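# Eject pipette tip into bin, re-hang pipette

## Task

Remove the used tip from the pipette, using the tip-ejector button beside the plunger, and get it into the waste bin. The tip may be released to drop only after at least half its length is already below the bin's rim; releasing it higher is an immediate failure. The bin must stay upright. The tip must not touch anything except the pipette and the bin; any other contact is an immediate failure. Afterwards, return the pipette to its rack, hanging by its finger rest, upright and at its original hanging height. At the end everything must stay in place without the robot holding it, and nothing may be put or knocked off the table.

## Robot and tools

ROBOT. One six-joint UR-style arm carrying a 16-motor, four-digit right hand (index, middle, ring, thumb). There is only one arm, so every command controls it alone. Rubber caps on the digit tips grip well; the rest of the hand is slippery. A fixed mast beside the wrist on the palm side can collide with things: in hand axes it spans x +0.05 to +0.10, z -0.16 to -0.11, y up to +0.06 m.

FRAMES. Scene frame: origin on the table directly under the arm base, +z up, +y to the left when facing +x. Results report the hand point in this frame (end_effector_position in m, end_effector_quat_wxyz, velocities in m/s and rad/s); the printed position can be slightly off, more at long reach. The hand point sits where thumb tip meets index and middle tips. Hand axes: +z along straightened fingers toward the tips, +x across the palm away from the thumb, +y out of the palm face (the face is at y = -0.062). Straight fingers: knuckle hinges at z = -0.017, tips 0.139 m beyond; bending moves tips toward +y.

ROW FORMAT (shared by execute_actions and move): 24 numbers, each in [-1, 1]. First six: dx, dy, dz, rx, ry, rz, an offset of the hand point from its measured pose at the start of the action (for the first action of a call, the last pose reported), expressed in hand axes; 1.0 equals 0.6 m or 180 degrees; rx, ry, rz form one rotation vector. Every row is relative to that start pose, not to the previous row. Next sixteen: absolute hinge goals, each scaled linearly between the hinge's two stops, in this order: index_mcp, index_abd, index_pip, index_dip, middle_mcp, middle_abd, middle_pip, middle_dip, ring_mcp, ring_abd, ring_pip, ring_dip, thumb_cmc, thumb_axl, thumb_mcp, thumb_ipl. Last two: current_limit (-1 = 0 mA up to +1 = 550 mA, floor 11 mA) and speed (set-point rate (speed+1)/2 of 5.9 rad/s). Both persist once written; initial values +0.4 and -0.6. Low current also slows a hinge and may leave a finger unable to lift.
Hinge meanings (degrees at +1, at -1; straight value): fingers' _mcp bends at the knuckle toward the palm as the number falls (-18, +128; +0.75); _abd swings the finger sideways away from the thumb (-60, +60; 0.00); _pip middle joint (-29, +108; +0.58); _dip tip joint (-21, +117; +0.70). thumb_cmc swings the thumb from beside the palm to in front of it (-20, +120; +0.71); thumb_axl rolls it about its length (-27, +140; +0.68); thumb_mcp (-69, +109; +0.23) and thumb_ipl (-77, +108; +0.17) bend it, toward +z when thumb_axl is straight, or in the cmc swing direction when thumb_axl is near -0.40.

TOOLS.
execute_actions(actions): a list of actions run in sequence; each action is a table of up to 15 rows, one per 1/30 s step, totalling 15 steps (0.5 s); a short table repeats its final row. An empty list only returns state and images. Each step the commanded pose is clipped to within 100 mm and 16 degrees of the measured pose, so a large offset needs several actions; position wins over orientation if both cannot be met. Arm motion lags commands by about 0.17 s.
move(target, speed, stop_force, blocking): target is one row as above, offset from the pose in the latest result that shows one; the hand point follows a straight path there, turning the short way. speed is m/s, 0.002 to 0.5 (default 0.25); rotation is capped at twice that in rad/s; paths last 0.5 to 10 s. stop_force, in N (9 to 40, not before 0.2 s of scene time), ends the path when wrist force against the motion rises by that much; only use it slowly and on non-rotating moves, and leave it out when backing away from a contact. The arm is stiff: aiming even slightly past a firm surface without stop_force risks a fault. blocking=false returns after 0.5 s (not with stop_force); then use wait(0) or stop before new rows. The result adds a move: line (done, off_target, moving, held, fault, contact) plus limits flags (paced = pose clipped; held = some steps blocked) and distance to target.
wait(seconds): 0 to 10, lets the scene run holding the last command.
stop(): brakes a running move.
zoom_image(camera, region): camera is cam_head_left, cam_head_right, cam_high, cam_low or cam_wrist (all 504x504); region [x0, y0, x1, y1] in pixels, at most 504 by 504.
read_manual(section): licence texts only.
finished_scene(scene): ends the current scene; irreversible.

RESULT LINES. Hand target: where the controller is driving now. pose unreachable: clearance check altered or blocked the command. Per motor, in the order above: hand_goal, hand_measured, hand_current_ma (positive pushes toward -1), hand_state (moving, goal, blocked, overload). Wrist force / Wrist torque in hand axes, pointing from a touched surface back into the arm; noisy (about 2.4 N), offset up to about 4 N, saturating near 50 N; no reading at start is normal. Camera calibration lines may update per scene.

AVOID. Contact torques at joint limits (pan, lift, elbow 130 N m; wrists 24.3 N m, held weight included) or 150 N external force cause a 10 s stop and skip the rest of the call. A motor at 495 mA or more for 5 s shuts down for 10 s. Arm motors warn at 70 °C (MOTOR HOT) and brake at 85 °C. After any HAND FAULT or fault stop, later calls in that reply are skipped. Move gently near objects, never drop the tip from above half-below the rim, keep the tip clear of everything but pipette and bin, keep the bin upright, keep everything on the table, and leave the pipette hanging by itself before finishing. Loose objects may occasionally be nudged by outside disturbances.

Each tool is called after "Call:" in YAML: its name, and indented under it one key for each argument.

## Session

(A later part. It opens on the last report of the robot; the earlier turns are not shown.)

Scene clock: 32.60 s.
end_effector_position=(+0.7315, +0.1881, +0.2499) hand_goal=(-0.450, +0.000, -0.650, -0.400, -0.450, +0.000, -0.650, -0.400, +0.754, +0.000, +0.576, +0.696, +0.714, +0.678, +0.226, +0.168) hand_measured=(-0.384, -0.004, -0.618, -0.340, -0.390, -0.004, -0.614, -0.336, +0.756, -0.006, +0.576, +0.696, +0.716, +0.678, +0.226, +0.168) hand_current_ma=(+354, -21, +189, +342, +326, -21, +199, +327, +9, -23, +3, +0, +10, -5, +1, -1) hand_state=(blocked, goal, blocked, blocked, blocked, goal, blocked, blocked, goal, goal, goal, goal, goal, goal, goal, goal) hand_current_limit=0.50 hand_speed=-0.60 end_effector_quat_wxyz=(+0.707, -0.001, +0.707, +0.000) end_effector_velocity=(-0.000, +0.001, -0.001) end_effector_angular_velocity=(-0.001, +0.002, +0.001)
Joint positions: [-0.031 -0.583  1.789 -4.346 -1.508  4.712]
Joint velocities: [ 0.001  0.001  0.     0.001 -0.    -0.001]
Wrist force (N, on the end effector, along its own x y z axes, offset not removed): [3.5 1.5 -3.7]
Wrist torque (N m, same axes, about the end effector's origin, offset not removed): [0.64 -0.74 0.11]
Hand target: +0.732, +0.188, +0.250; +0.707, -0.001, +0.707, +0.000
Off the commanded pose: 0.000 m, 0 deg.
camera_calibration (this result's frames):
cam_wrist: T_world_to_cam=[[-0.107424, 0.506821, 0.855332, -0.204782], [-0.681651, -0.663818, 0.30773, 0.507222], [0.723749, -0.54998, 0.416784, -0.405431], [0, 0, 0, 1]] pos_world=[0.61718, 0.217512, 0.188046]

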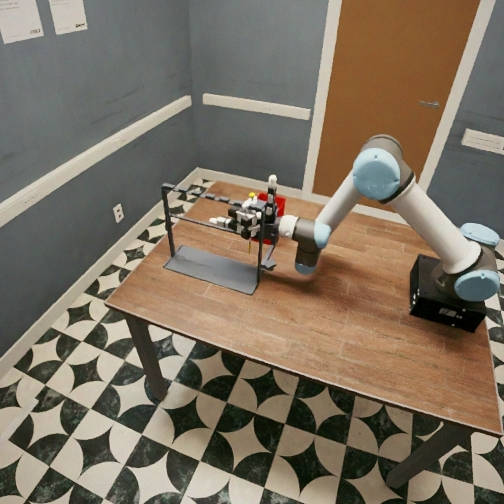

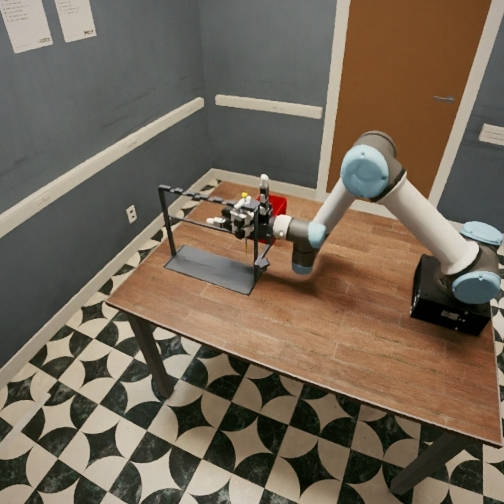

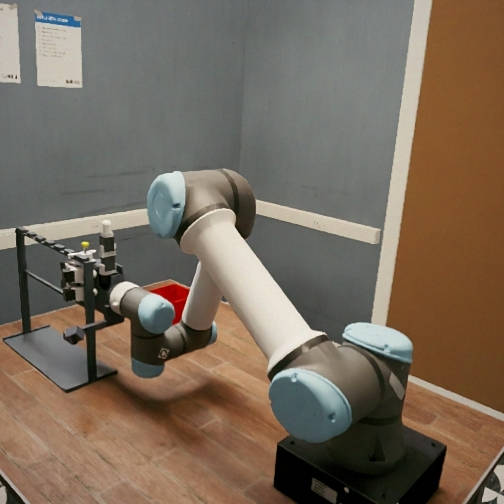

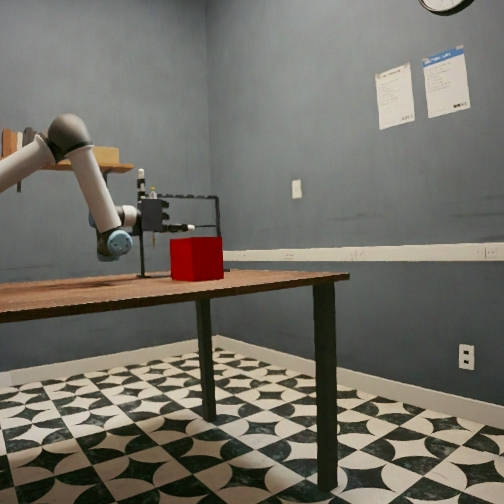

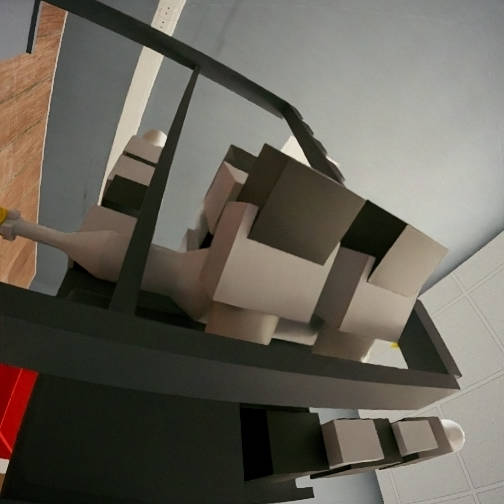

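Call:
move:
  target: [-0.013,0,0,0,0,0,-0.45,0,-0.65,-0.4,-0.45,0,-0.65,-0.4,0.754,0,0.576,0.696,0.714,0.678,0.226,0.168,0.5,-0.6]
  speed: 0.02

Call:
move:
  target: [0,-0.12,0,0,0,0,-0.45,0,-0.65,-0.4,-0.45,0,-0.65,-0.4,0.754,0,0.576,0.696,0.714,0.678,0.226,0.168,0.5,-0.6]
  speed: 0.05

Call:
zoom_image:
  camera: "cam_head_left"
  region: [190,150,330,270]

Scene clock: 35.23 s.
end_effector_position=(+0.7315, +0.1881, +0.2576) hand_goal=(-0.450, +0.000, -0.650, -0.400, -0.450, +0.000, -0.650, -0.400, +0.754, +0.000, +0.576, +0.696, +0.714, +0.678, +0.226, +0.168) hand_measured=(-0.384, -0.004, -0.618, -0.340, -0.390, -0.004, -0.614, -0.336, +0.756, -0.006, +0.576, +0.696, +0.716, +0.678, +0.226, +0.168) hand_current_ma=(+354, -21, +189, +342, +326, -21, +199, +327, +9, -23, +3, +0, +10, -5, +1, -1) hand_state=(blocked, goal, blocked, blocked, blocked, goal, blocked, blocked, goal, goal, goal, goal, goal, goal, goal, goal) hand_current_limit=0.50 hand_speed=-0.60 end_effector_quat_wxyz=(+0.707, -0.001, +0.707, +0.000) end_effector_velocity=(+0.000, -0.000, +0.001) end_effector_angular_velocity=(+0.001, +0.000, -0.000)
Joint positions: [-0.031 -0.6    1.795 -4.335 -1.508  4.712]
Joint velocities: [-0.    -0.003  0.001  0.003  0.     0.001]
Wrist force (N, on the end effector, along its own x y z axes, offset not removed): [3.3 -0.3 1.4]
Wrist torque (N m, same axes, about the end effector's origin, offset not removed): [-0.46 -0.69 0.05]
Hand target: +0.732, +0.188, +0.258; +0.707, -0.001, +0.707, +0.000
Off the commanded pose: 0.000 m, 0 deg.
move: done
camera_calibration (this result's frames):
cam_wrist: T_world_to_cam=[[-0.107432, 0.506821, 0.855331, -0.211352], [-0.681654, -0.663818, 0.307724, 0.504865], [0.723745, -0.54998, 0.416792, -0.408631], [0, 0, 0, 1]] pos_world=[0.617182, 0.217517, 0.195731]

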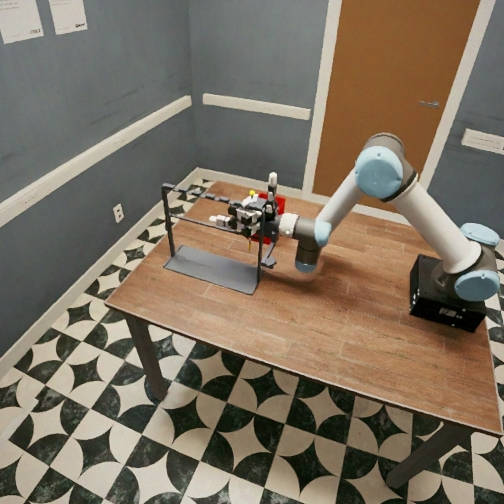

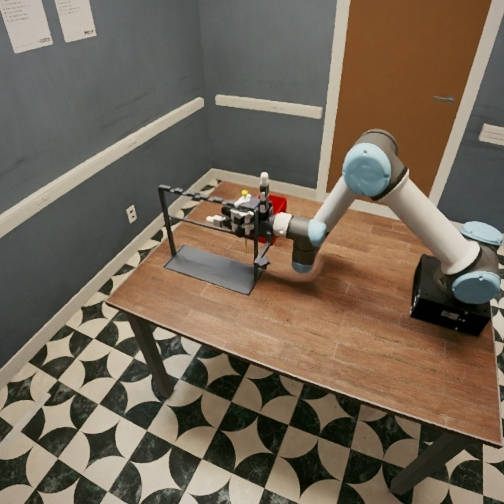

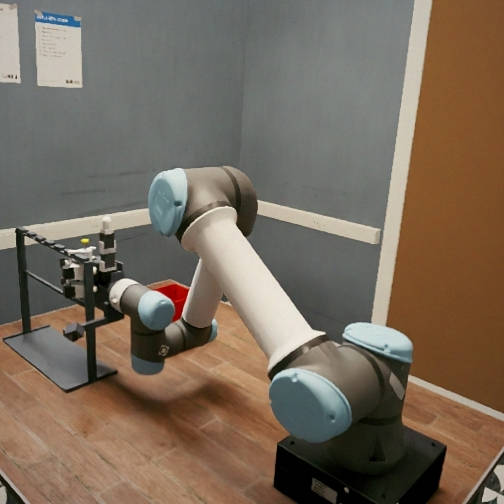

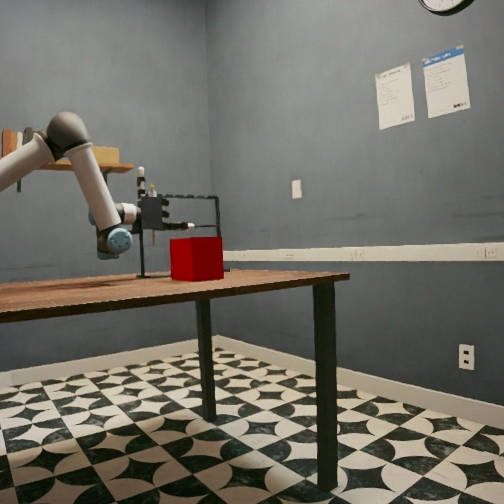

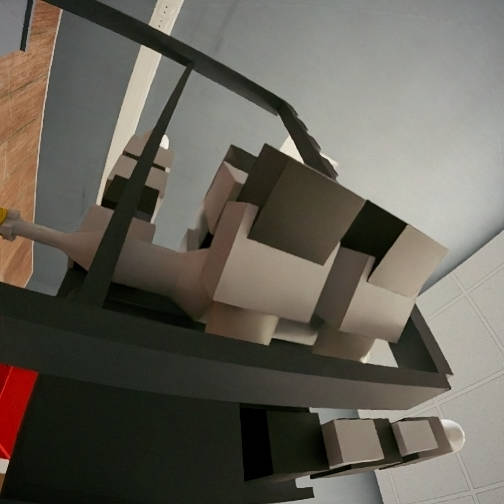

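Scene clock: 37.03 s.
end_effector_position=(+0.7316, +0.1161, +0.2577) hand_goal=(-0.450, +0.000, -0.650, -0.400, -0.450, +0.000, -0.650, -0.400, +0.754, +0.000, +0.576, +0.696, +0.714, +0.678, +0.226, +0.168) hand_measured=(-0.384, -0.004, -0.618, -0.340, -0.390, -0.004, -0.614, -0.336, +0.756, -0.006, +0.576, +0.696, +0.716, +0.678, +0.226, +0.168) hand_current_ma=(+354, -21, +190, +342, +326, -21, +199, +327, +9, -22, +3, +0, +10, -5, +1, -1) hand_state=(blocked, goal, blocked, blocked, blocked, goal, blocked, blocked, goal, goal, goal, goal, goal, goal, goal, goal) hand_current_limit=0.50 hand_speed=-0.60 end_effector_quat_wxyz=(+0.707, -0.001, +0.707, +0.000) end_effector_velocity=(-0.000, -0.001, +0.000) end_effector_angular_velocity=(+0.000, +0.000, +0.000)
Joint positions: [-0.177 -0.609  1.824 -4.356 -1.362  4.712]
Joint velocities: [-0.002 -0.     0.001 -0.     0.003  0.   ]
Wrist force (N, on the end effector, along its own x y z axes, offset not removed): [3.8 -1.9 -3.2]
Wrist torque (N m, same axes, about the end effector's origin, offset not removed): [-0.08 -0.70 -0.03]
Hand target: +0.732, +0.116, +0.258; +0.707, -0.001, +0.707, +0.000
Off the commanded pose: 0.000 m, 0 deg.
move: done
camera_calibration (this result's frames):
cam_wrist: T_world_to_cam=[[-0.107441, 0.50667, 0.855419, -0.175012], [-0.681666, -0.663866, 0.307595, 0.457163], [0.723732, -0.550061, 0.416706, -0.448307], [0, 0, 0, 1]] pos_world=[0.617283, 0.145572, 0.1959]

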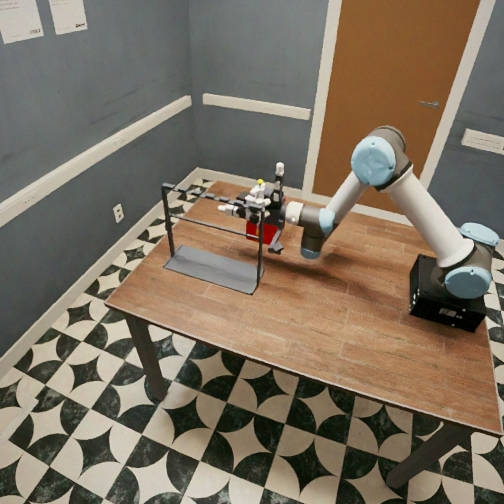

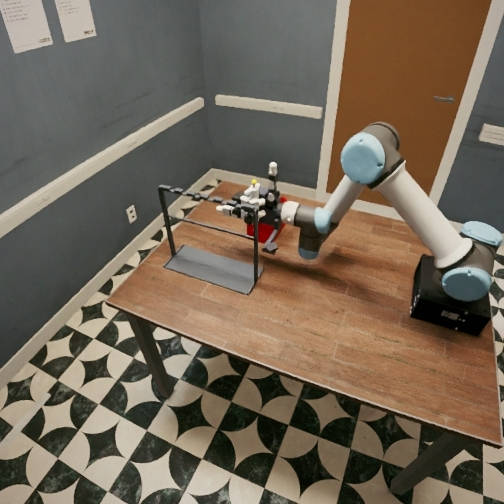

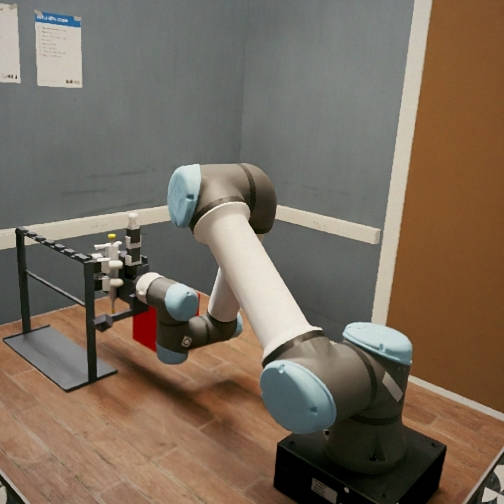

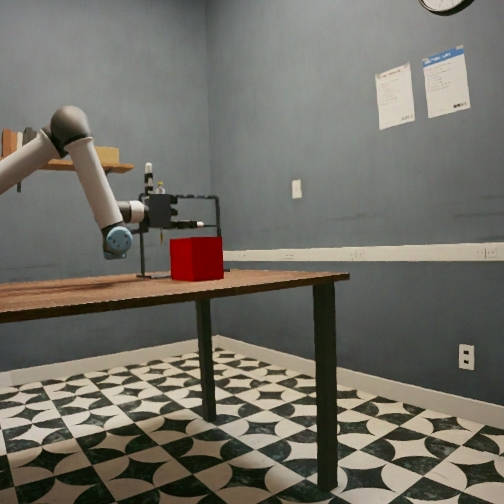

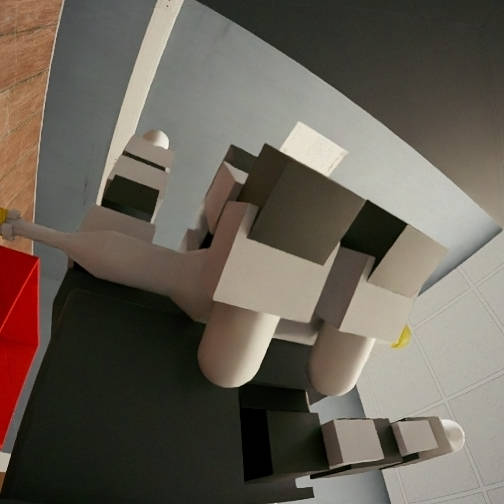

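Region (190, 150, 330, 270) of cam_head_left's 504x504 image, scaled by 3.600, with more detail than that image has; it fills the top 432 rows of this view, and the rest is white.

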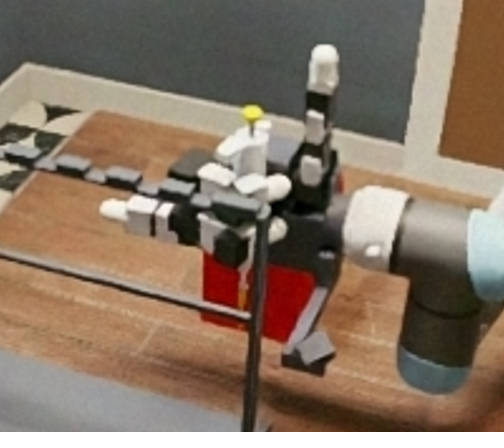

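Raise, go over the bin.

Call:
move:
  target: [-0.104,0,0,0,0,0,-0.45,0,-0.65,-0.4,-0.45,0,-0.65,-0.4,0.754,0,0.576,0.696,0.714,0.678,0.226,0.168,0.5,-0.6]
  speed: 0.1

Call:
move:
  target: [0,-0.307,0.0547,0,0,0,-0.45,0,-0.65,-0.4,-0.45,0,-0.65,-0.4,0.754,0,0.576,0.696,0.714,0.678,0.0,-0.5,0.5,-0.6]
  speed: 0.12

Call:
zoom_image:
  camera: "cam_low"
  region: [120,140,280,300]

Call:
zoom_image:
  camera: "cam_head_left"
  region: [200,130,340,260]

Scene clock: 40.23 s.
end_effector_position=(+0.7316, +0.1162, +0.3201) hand_goal=(-0.450, +0.000, -0.650, -0.400, -0.450, +0.000, -0.650, -0.400, +0.754, +0.000, +0.576, +0.696, +0.714, +0.678, +0.226, +0.168) hand_measured=(-0.384, -0.004, -0.618, -0.340, -0.390, -0.004, -0.614, -0.336, +0.756, -0.006, +0.576, +0.696, +0.716, +0.678, +0.226, +0.168) hand_current_ma=(+354, -21, +190, +342, +326, -21, +199, +327, +9, -23, +3, +0, +10, -5, +1, -1) hand_state=(blocked, goal, blocked, blocked, blocked, goal, blocked, blocked, goal, goal, goal, goal, goal, goal, goal, goal) hand_current_limit=0.50 hand_speed=-0.60 end_effector_quat_wxyz=(+0.707, -0.001, +0.707, +0.000) end_effector_velocity=(+0.000, -0.000, +0.002) end_effector_angular_velocity=(-0.000, +0.000, -0.000)
Joint positions: [-0.177 -0.748  1.86  -4.252 -1.363  4.713]
Joint velocities: [-0.    -0.004  0.     0.004  0.    -0.   ]
Wrist force (N, on the end effector, along its own x y z axes, offset not removed): [3.0 2.0 0.1]
Wrist torque (N m, same axes, about the end effector's origin, offset not removed): [0.38 -0.67 0.10]
Hand target: +0.732, +0.116, +0.320; +0.707, -0.001, +0.707, +0.000
Off the commanded pose: 0.000 m, 0 deg.
move: done
camera_calibration (this result's frames):
cam_wrist: T_world_to_cam=[[-0.107453, 0.506453, 0.855546, -0.228392], [-0.681669, -0.663945, 0.307417, 0.438125], [0.723728, -0.550166, 0.416576, -0.474144], [0, 0, 0, 1]] pos_world=[0.617266, 0.145702, 0.25823]

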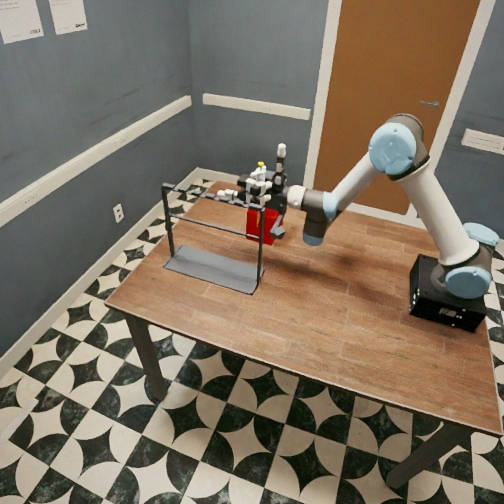

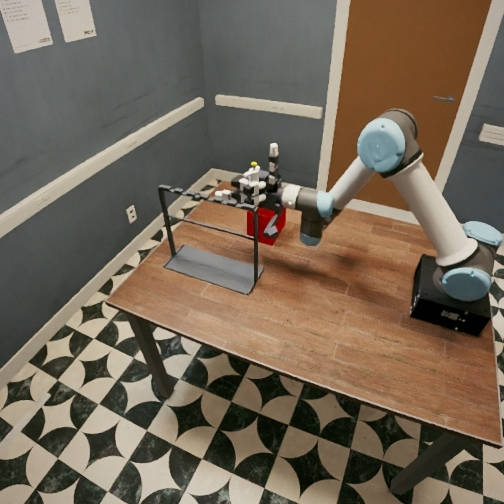

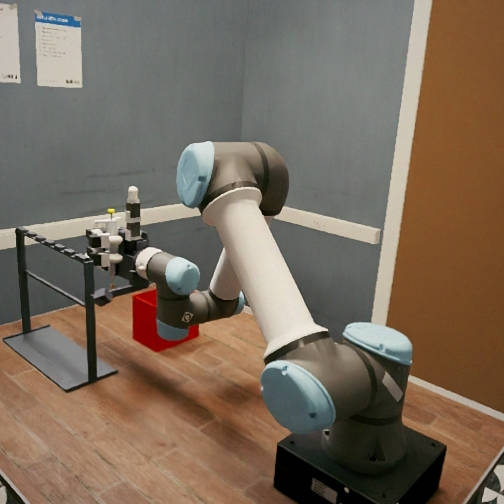

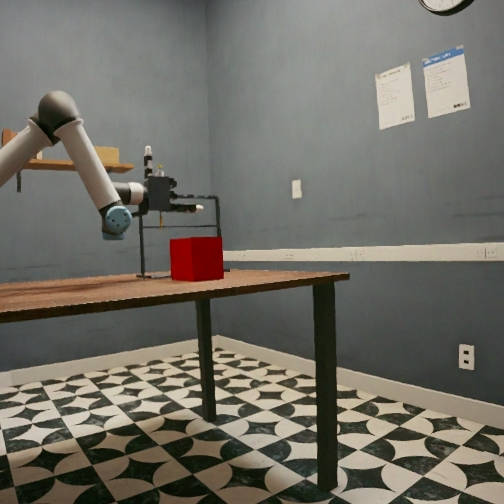

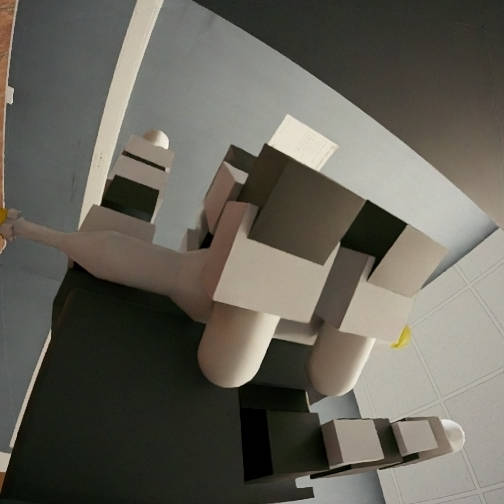

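Scene clock: 42.27 s.
end_effector_position=(+0.7646, -0.0680, +0.3204) hand_goal=(-0.450, +0.000, -0.650, -0.400, -0.450, +0.000, -0.650, -0.400, +0.754, +0.000, +0.576, +0.696, +0.714, +0.678, +0.000, -0.500) hand_measured=(-0.384, -0.004, -0.618, -0.340, -0.390, -0.004, -0.614, -0.336, +0.756, -0.006, +0.576, +0.696, +0.716, +0.678, -0.002, -0.500) hand_current_ma=(+354, -21, +190, +342, +326, -21, +199, +327, +9, -23, +3, +0, +10, -5, -7, +3) hand_state=(blocked, goal, blocked, blocked, blocked, goal, blocked, blocked, goal, goal, goal, goal, goal, goal, goal, goal) hand_current_limit=0.50 hand_speed=-0.60 end_effector_quat_wxyz=(+0.707, -0.000, +0.707, +0.000) end_effector_velocity=(+0.000, -0.002, +0.000) end_effector_angular_velocity=(-0.000, -0.001, -0.001)
Joint positions: [-0.49  -0.683  1.686 -4.143 -1.049  4.713]
Joint velocities: [-0.002  0.001 -0.002  0.001  0.001 -0.   ]
Wrist force (N, on the end effector, along its own x y z axes, offset not removed): [5.0 3.4 0.5]
Wrist torque (N m, same axes, about the end effector's origin, offset not removed): [0.50 -0.77 0.35]
Hand target: +0.765, -0.068, +0.320; +0.707, -0.000, +0.707, +0.000
Off the commanded pose: 0.000 m, 0 deg.
move: done
camera_calibration (this result's frames):
cam_wrist: T_world_to_cam=[[-0.107516, 0.506258, 0.855654, -0.131897], [-0.681704, -0.664006, 0.307208, 0.338283], [0.723685, -0.550273, 0.416509, -0.599452], [0, 0, 0, 1]] pos_world=[0.650243, -0.0384664, 0.258612]

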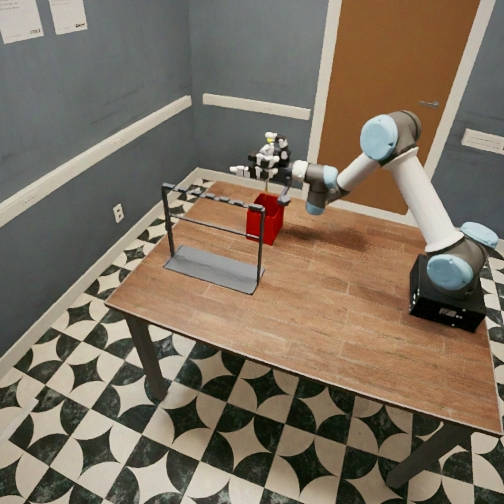

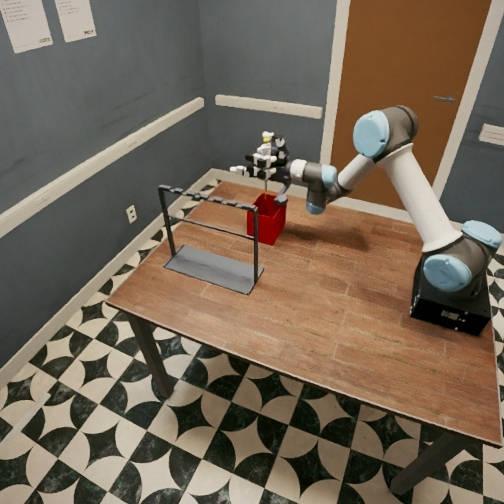

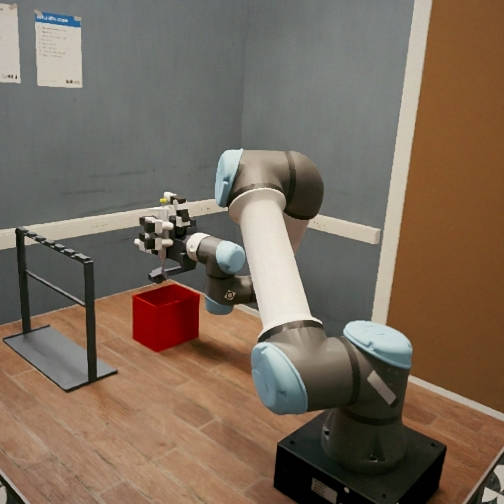

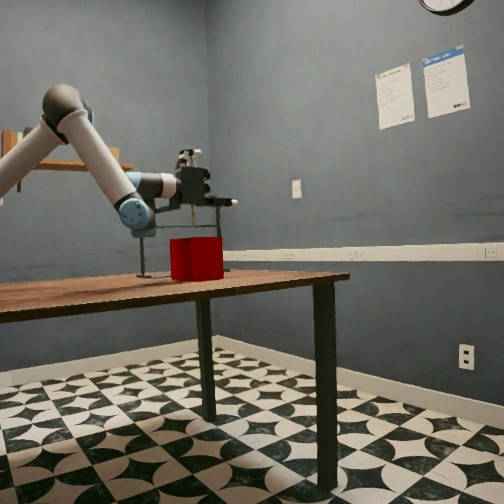

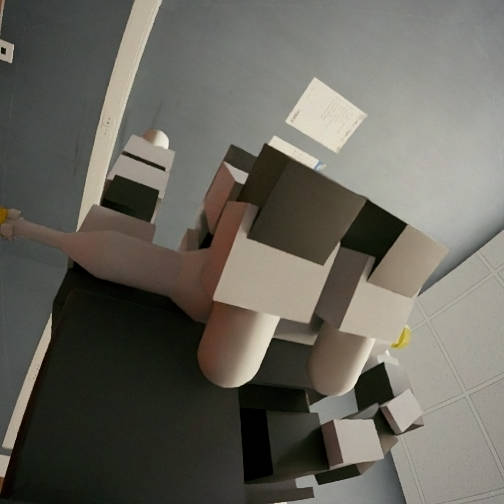

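Region (120, 140, 280, 300) of cam_low's 504x504 image, scaled by 3.150, with more detail than that image has.

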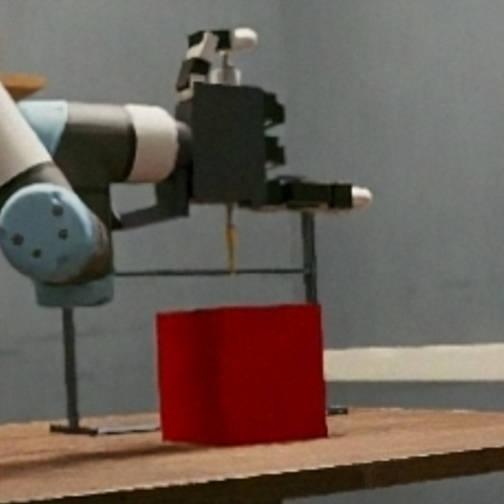

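Region (200, 130, 340, 260) of cam_head_left's 504x504 image, scaled by 3.600, with more detail than that image has; it fills the top 468 rows of this view, and the rest is white.

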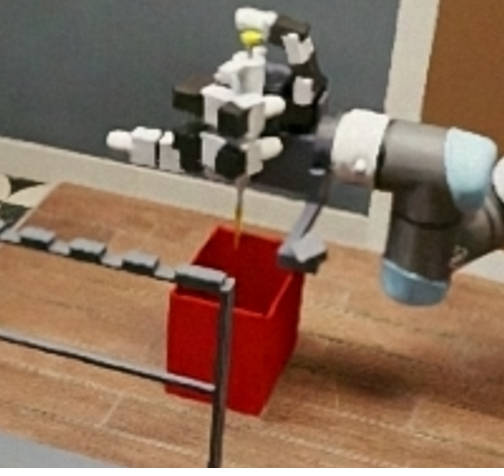

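Call:
move:
  target: [0.119,0,0,0,0,0,-0.45,0,-0.65,-0.4,-0.45,0,-0.65,-0.4,0.754,0,0.576,0.696,0.714,0.678,0.0,-0.5,0.5,-0.6]
  speed: 0.05

Call:
zoom_image:
  camera: "cam_low"
  region: [120,140,280,300]

Call:
zoom_image:
  camera: "cam_head_left"
  region: [200,130,340,260]

Scene clock: 45.43 s.
end_effector_position=(+0.7646, -0.0681, +0.2491) hand_goal=(-0.450, +0.000, -0.650, -0.400, -0.450, +0.000, -0.650, -0.400, +0.754, +0.000, +0.576, +0.696, +0.714, +0.678, +0.000, -0.500) hand_measured=(-0.384, -0.004, -0.618, -0.340, -0.390, -0.004, -0.614, -0.336, +0.756, -0.006, +0.576, +0.696, +0.716, +0.678, -0.002, -0.500) hand_current_ma=(+354, -21, +190, +342, +326, -21, +199, +327, +9, -23, +3, +0, +10, -5, -7, +3) hand_state=(blocked, goal, blocked, blocked, blocked, goal, blocked, blocked, goal, goal, goal, goal, goal, goal, goal, goal) hand_current_limit=0.50 hand_speed=-0.60 end_effector_quat_wxyz=(+0.707, -0.000, +0.707, +0.000) end_effector_velocity=(+0.000, -0.000, -0.002) end_effector_angular_velocity=(+0.000, +0.001, -0.000)
Joint positions: [-0.491 -0.537  1.644 -4.248 -1.049  4.712]
Joint velocities: [-0.001  0.004 -0.001 -0.001  0.    -0.   ]
Wrist force (N, on the end effector, along its own x y z axes, offset not removed): [2.3 -1.3 1.6]
Wrist torque (N m, same axes, about the end effector's origin, offset not removed): [-0.38 -0.47 -0.04]
Hand target: +0.765, -0.068, +0.249; +0.707, -0.000, +0.707, +0.000
Off the commanded pose: 0.000 m, 0 deg.
move: done
camera_calibration (this result's frames):
cam_wrist: T_world_to_cam=[[-0.107505, 0.506374, 0.855586, -0.0707745], [-0.681708, -0.663958, 0.307303, 0.360121], [0.723683, -0.550223, 0.416578, -0.569821], [0, 0, 0, 1]] pos_world=[0.650258, -0.0385858, 0.187263]

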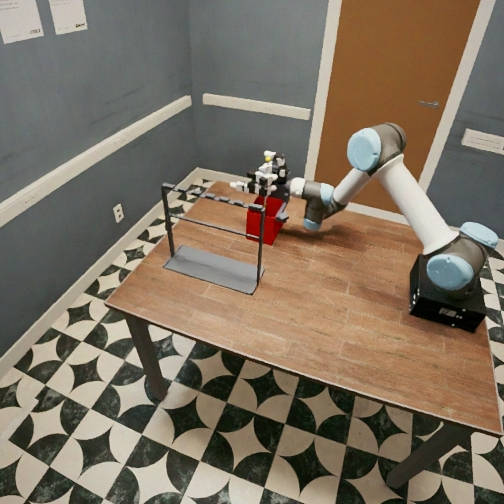

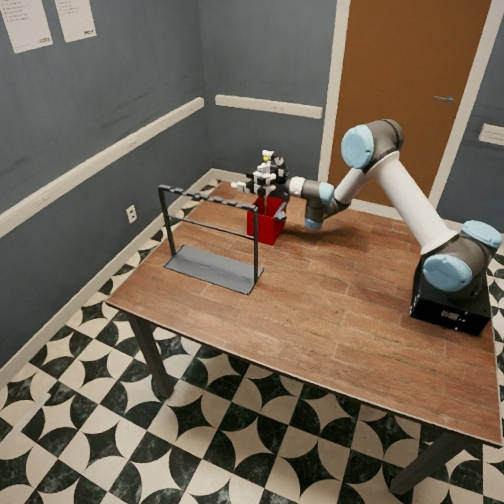

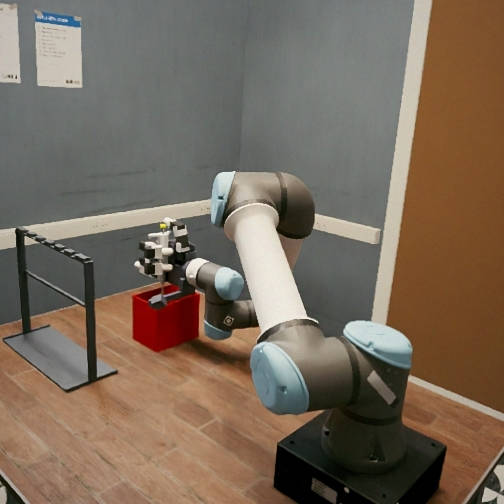

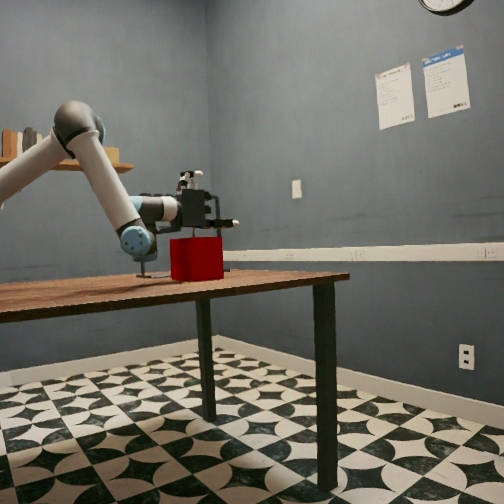

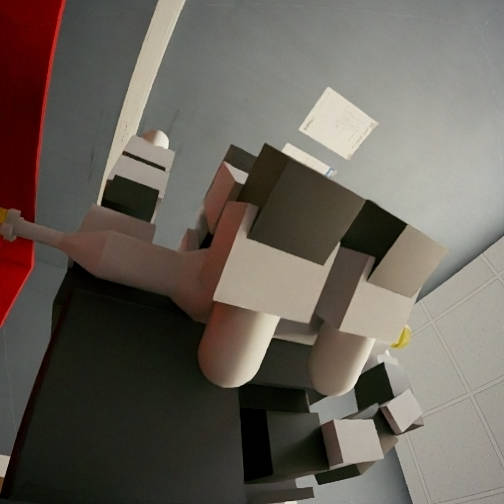

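Region (120, 140, 280, 300) of cam_low's 504x504 image, scaled by 3.150, with more detail than that image has.

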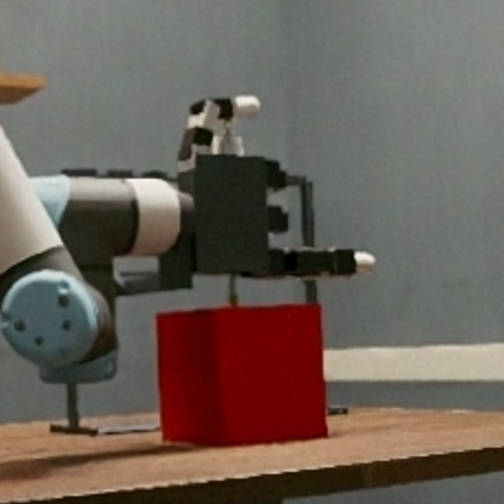

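Region (200, 130, 340, 260) of cam_head_left's 504x504 image, scaled by 3.600, with more detail than that image has; it fills the top 468 rows of this view, and the rest is white.

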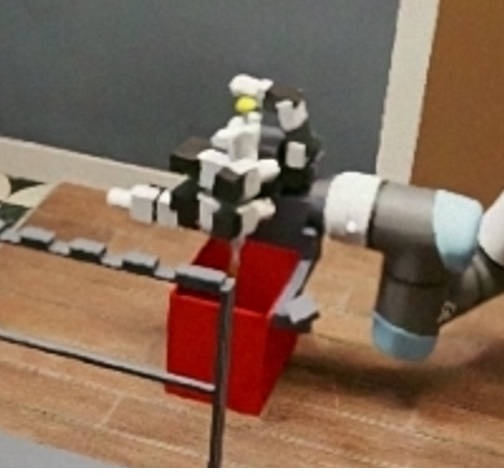

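Most of the tip is below the rim. Eject.

Call:
execute_actions:
  actions:
    - [[0,0,0,0,0,0,-0.45,0,-0.65,-0.4,-0.45,0,-0.65,-0.4,0.754,0,0.576,0.696,0.714,0.678,-0.6,-0.8,1.0,-0.6]]
    - [[0,0,0,0,0,0,-0.45,0,-0.65,-0.4,-0.45,0,-0.65,-0.4,0.754,0,0.576,0.696,0.714,0.678,-0.6,-0.8,1.0,-0.6]]
    - [[0,0,0,0,0,0,-0.45,0,-0.65,-0.4,-0.45,0,-0.65,-0.4,0.754,0,0.576,0.696,0.714,0.678,-0.6,-0.8,1.0,-0.6]]
    - [[0,0,0,0,0,0,-0.45,0,-0.65,-0.4,-0.45,0,-0.65,-0.4,0.754,0,0.576,0.696,0.714,0.678,-0.6,-0.8,1.0,-0.6]]

Call:
execute_actions:
  actions:
    - [[0,0,0,0,0,0,-0.45,0,-0.65,-0.4,-0.45,0,-0.65,-0.4,0.754,0,0.576,0.696,0.714,0.678,0.226,0.168,0.5,-0.6]]
    - [[0,0,0,0,0,0,-0.45,0,-0.65,-0.4,-0.45,0,-0.65,-0.4,0.754,0,0.576,0.696,0.714,0.678,0.226,0.168,0.5,-0.6]]

Call:
zoom_image:
  camera: "cam_head_left"
  region: [200,130,340,260]

Scene clock: 49.77 s.
end_effector_position=(+0.7646, -0.0681, +0.2491) hand_goal=(-0.450, +0.000, -0.650, -0.400, -0.450, +0.000, -0.650, -0.400, +0.754, +0.000, +0.576, +0.696, +0.714, +0.678, -0.600, -0.800) hand_measured=(-0.384, -0.002, -0.616, -0.340, -0.390, -0.002, -0.614, -0.336, +0.756, -0.006, +0.576, +0.696, +0.718, +0.678, -0.128, -0.646) hand_current_ma=(+352, -7, +195, +342, +326, -8, +204, +327, +9, -23, +3, +0, +19, -5, +550, +550) hand_state=(blocked, goal, blocked, blocked, blocked, goal, blocked, blocked, goal, goal, goal, goal, goal, goal, blocked, blocked) hand_current_limit=1.00 hand_speed=-0.60 end_effector_quat_wxyz=(+0.707, -0.000, +0.707, +0.000) end_effector_velocity=(+0.000, +0.000, +0.000) end_effector_angular_velocity=(+0.000, +0.000, +0.000)
Joint positions: [-0.491 -0.537  1.644 -4.248 -1.049  4.713]
Joint velocities: [ 0.    -0.001  0.     0.    -0.    -0.   ]
Wrist force (N, on the end effector, along its own x y z axes, offset not removed): [2.0 -2.5 -0.4]
Wrist torque (N m, same axes, about the end effector's origin, offset not removed): [-0.54 -0.38 -0.10]
Hand target: +0.765, -0.068, +0.249; +0.707, -0.000, +0.707, +0.000
Off the commanded pose: 0.000 m, 0 deg.
camera_calibration (this result's frames):
cam_wrist: T_world_to_cam=[[-0.107623, 0.506316, 0.855606, -0.0707271], [-0.681733, -0.663992, 0.307173, 0.360171], [0.723642, -0.550236, 0.416632, -0.56983], [0, 0, 0, 1]] pos_world=[0.650282, -0.0385801, 0.187289]

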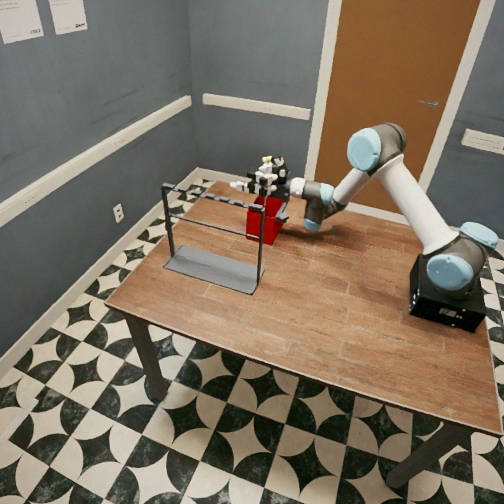

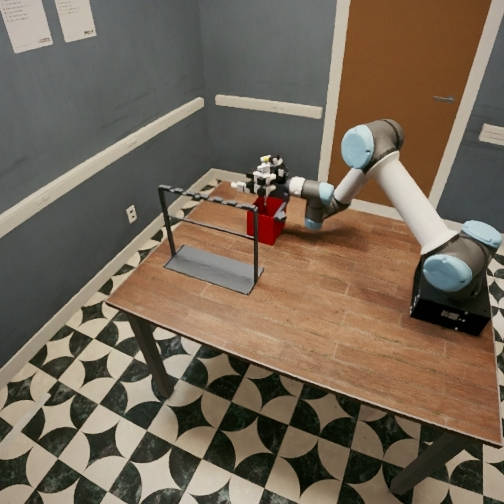

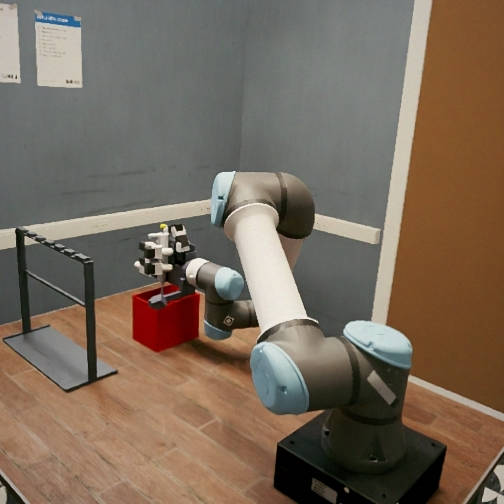

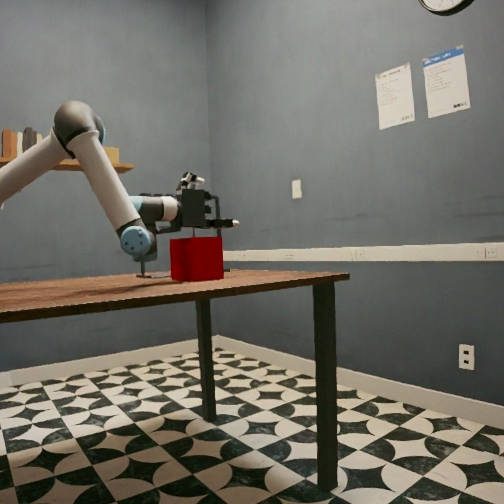

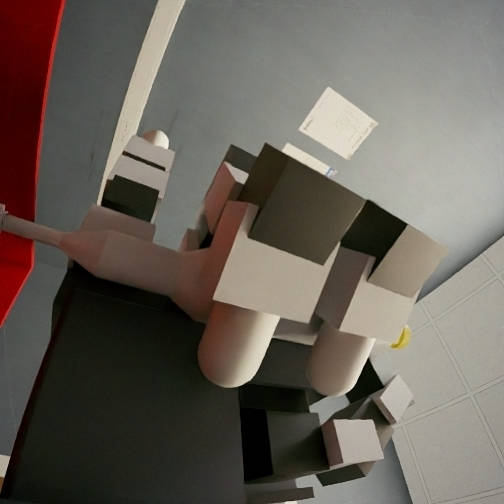

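Scene clock: 50.77 s.
end_effector_position=(+0.7646, -0.0681, +0.2491) hand_goal=(-0.450, +0.000, -0.650, -0.400, -0.450, +0.000, -0.650, -0.400, +0.754, +0.000, +0.576, +0.696, +0.714, +0.678, +0.226, +0.168) hand_measured=(-0.384, -0.002, -0.616, -0.340, -0.390, -0.002, -0.614, -0.336, +0.756, -0.006, +0.576, +0.696, +0.718, +0.678, +0.222, -0.046) hand_current_ma=(+351, -7, +195, +342, +326, -8, +204, +327, +9, -23, +3, +0, +19, -5, -23, -62) hand_state=(blocked, goal, blocked, blocked, blocked, goal, blocked, blocked, goal, goal, goal, goal, goal, goal, goal, moving) hand_current_limit=0.50 hand_speed=-0.60 end_effector_quat_wxyz=(+0.707, -0.000, +0.707, +0.000) end_effector_velocity=(+0.000, -0.000, -0.000) end_effector_angular_velocity=(-0.000, +0.000, -0.000)
Joint positions: [-0.491 -0.537  1.644 -4.248 -1.049  4.713]
Joint velocities: [-0.     0.    -0.     0.     0.    -0.001]
Wrist force (N, on the end effector, along its own x y z axes, offset not removed): [1.9 -2.6 -0.7]
Wrist torque (N m, same axes, about the end effector's origin, offset not removed): [-0.31 -0.42 -0.10]
Hand target: +0.765, -0.068, +0.249; +0.707, -0.000, +0.707, +0.000
Off the commanded pose: 0.000 m, 0 deg.
camera_calibration (this result's frames):
cam_wrist: T_world_to_cam=[[-0.107623, 0.506315, 0.855606, -0.070727], [-0.681733, -0.663992, 0.307173, 0.360171], [0.723642, -0.550236, 0.416632, -0.56983], [0, 0, 0, 1]] pos_world=[0.650282, -0.03858, 0.187289]

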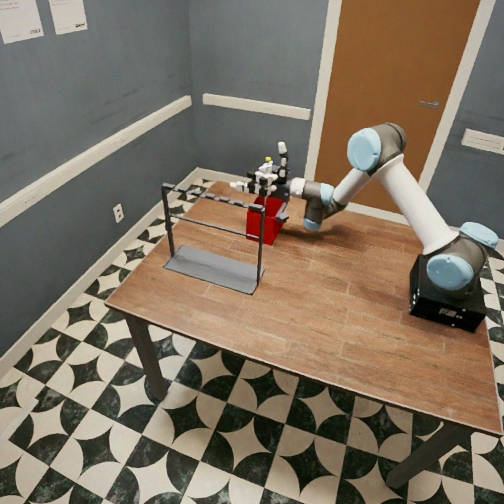

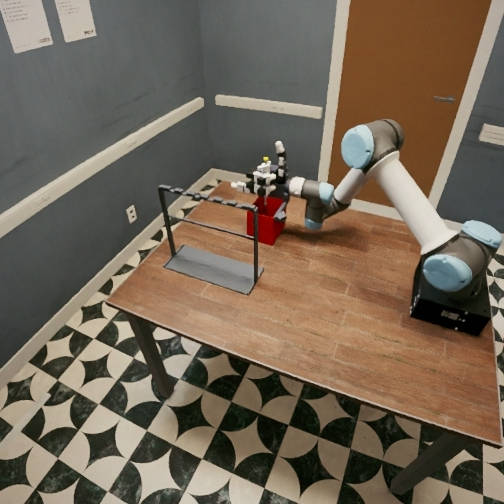

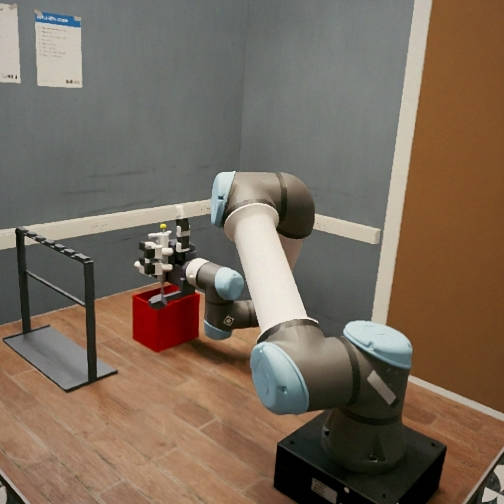

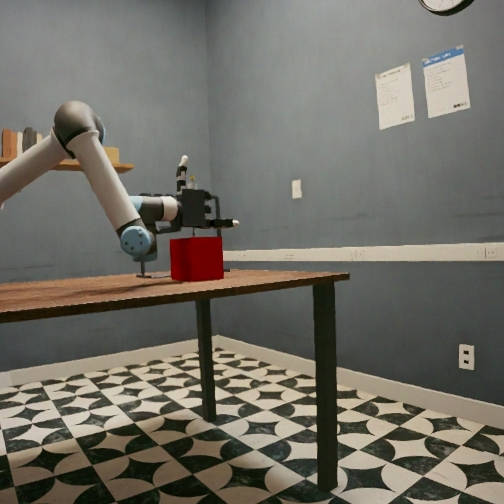

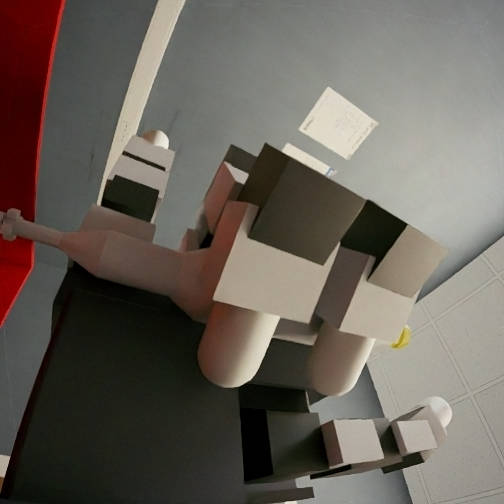

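Region (200, 130, 340, 260) of cam_head_left's 504x504 image, scaled by 3.600, with more detail than that image has; it fills the top 468 rows of this view, and the rest is white.

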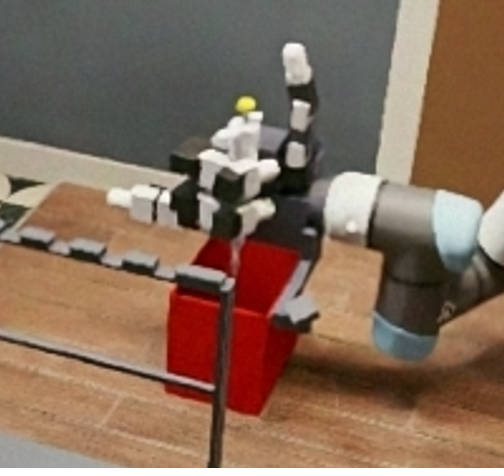

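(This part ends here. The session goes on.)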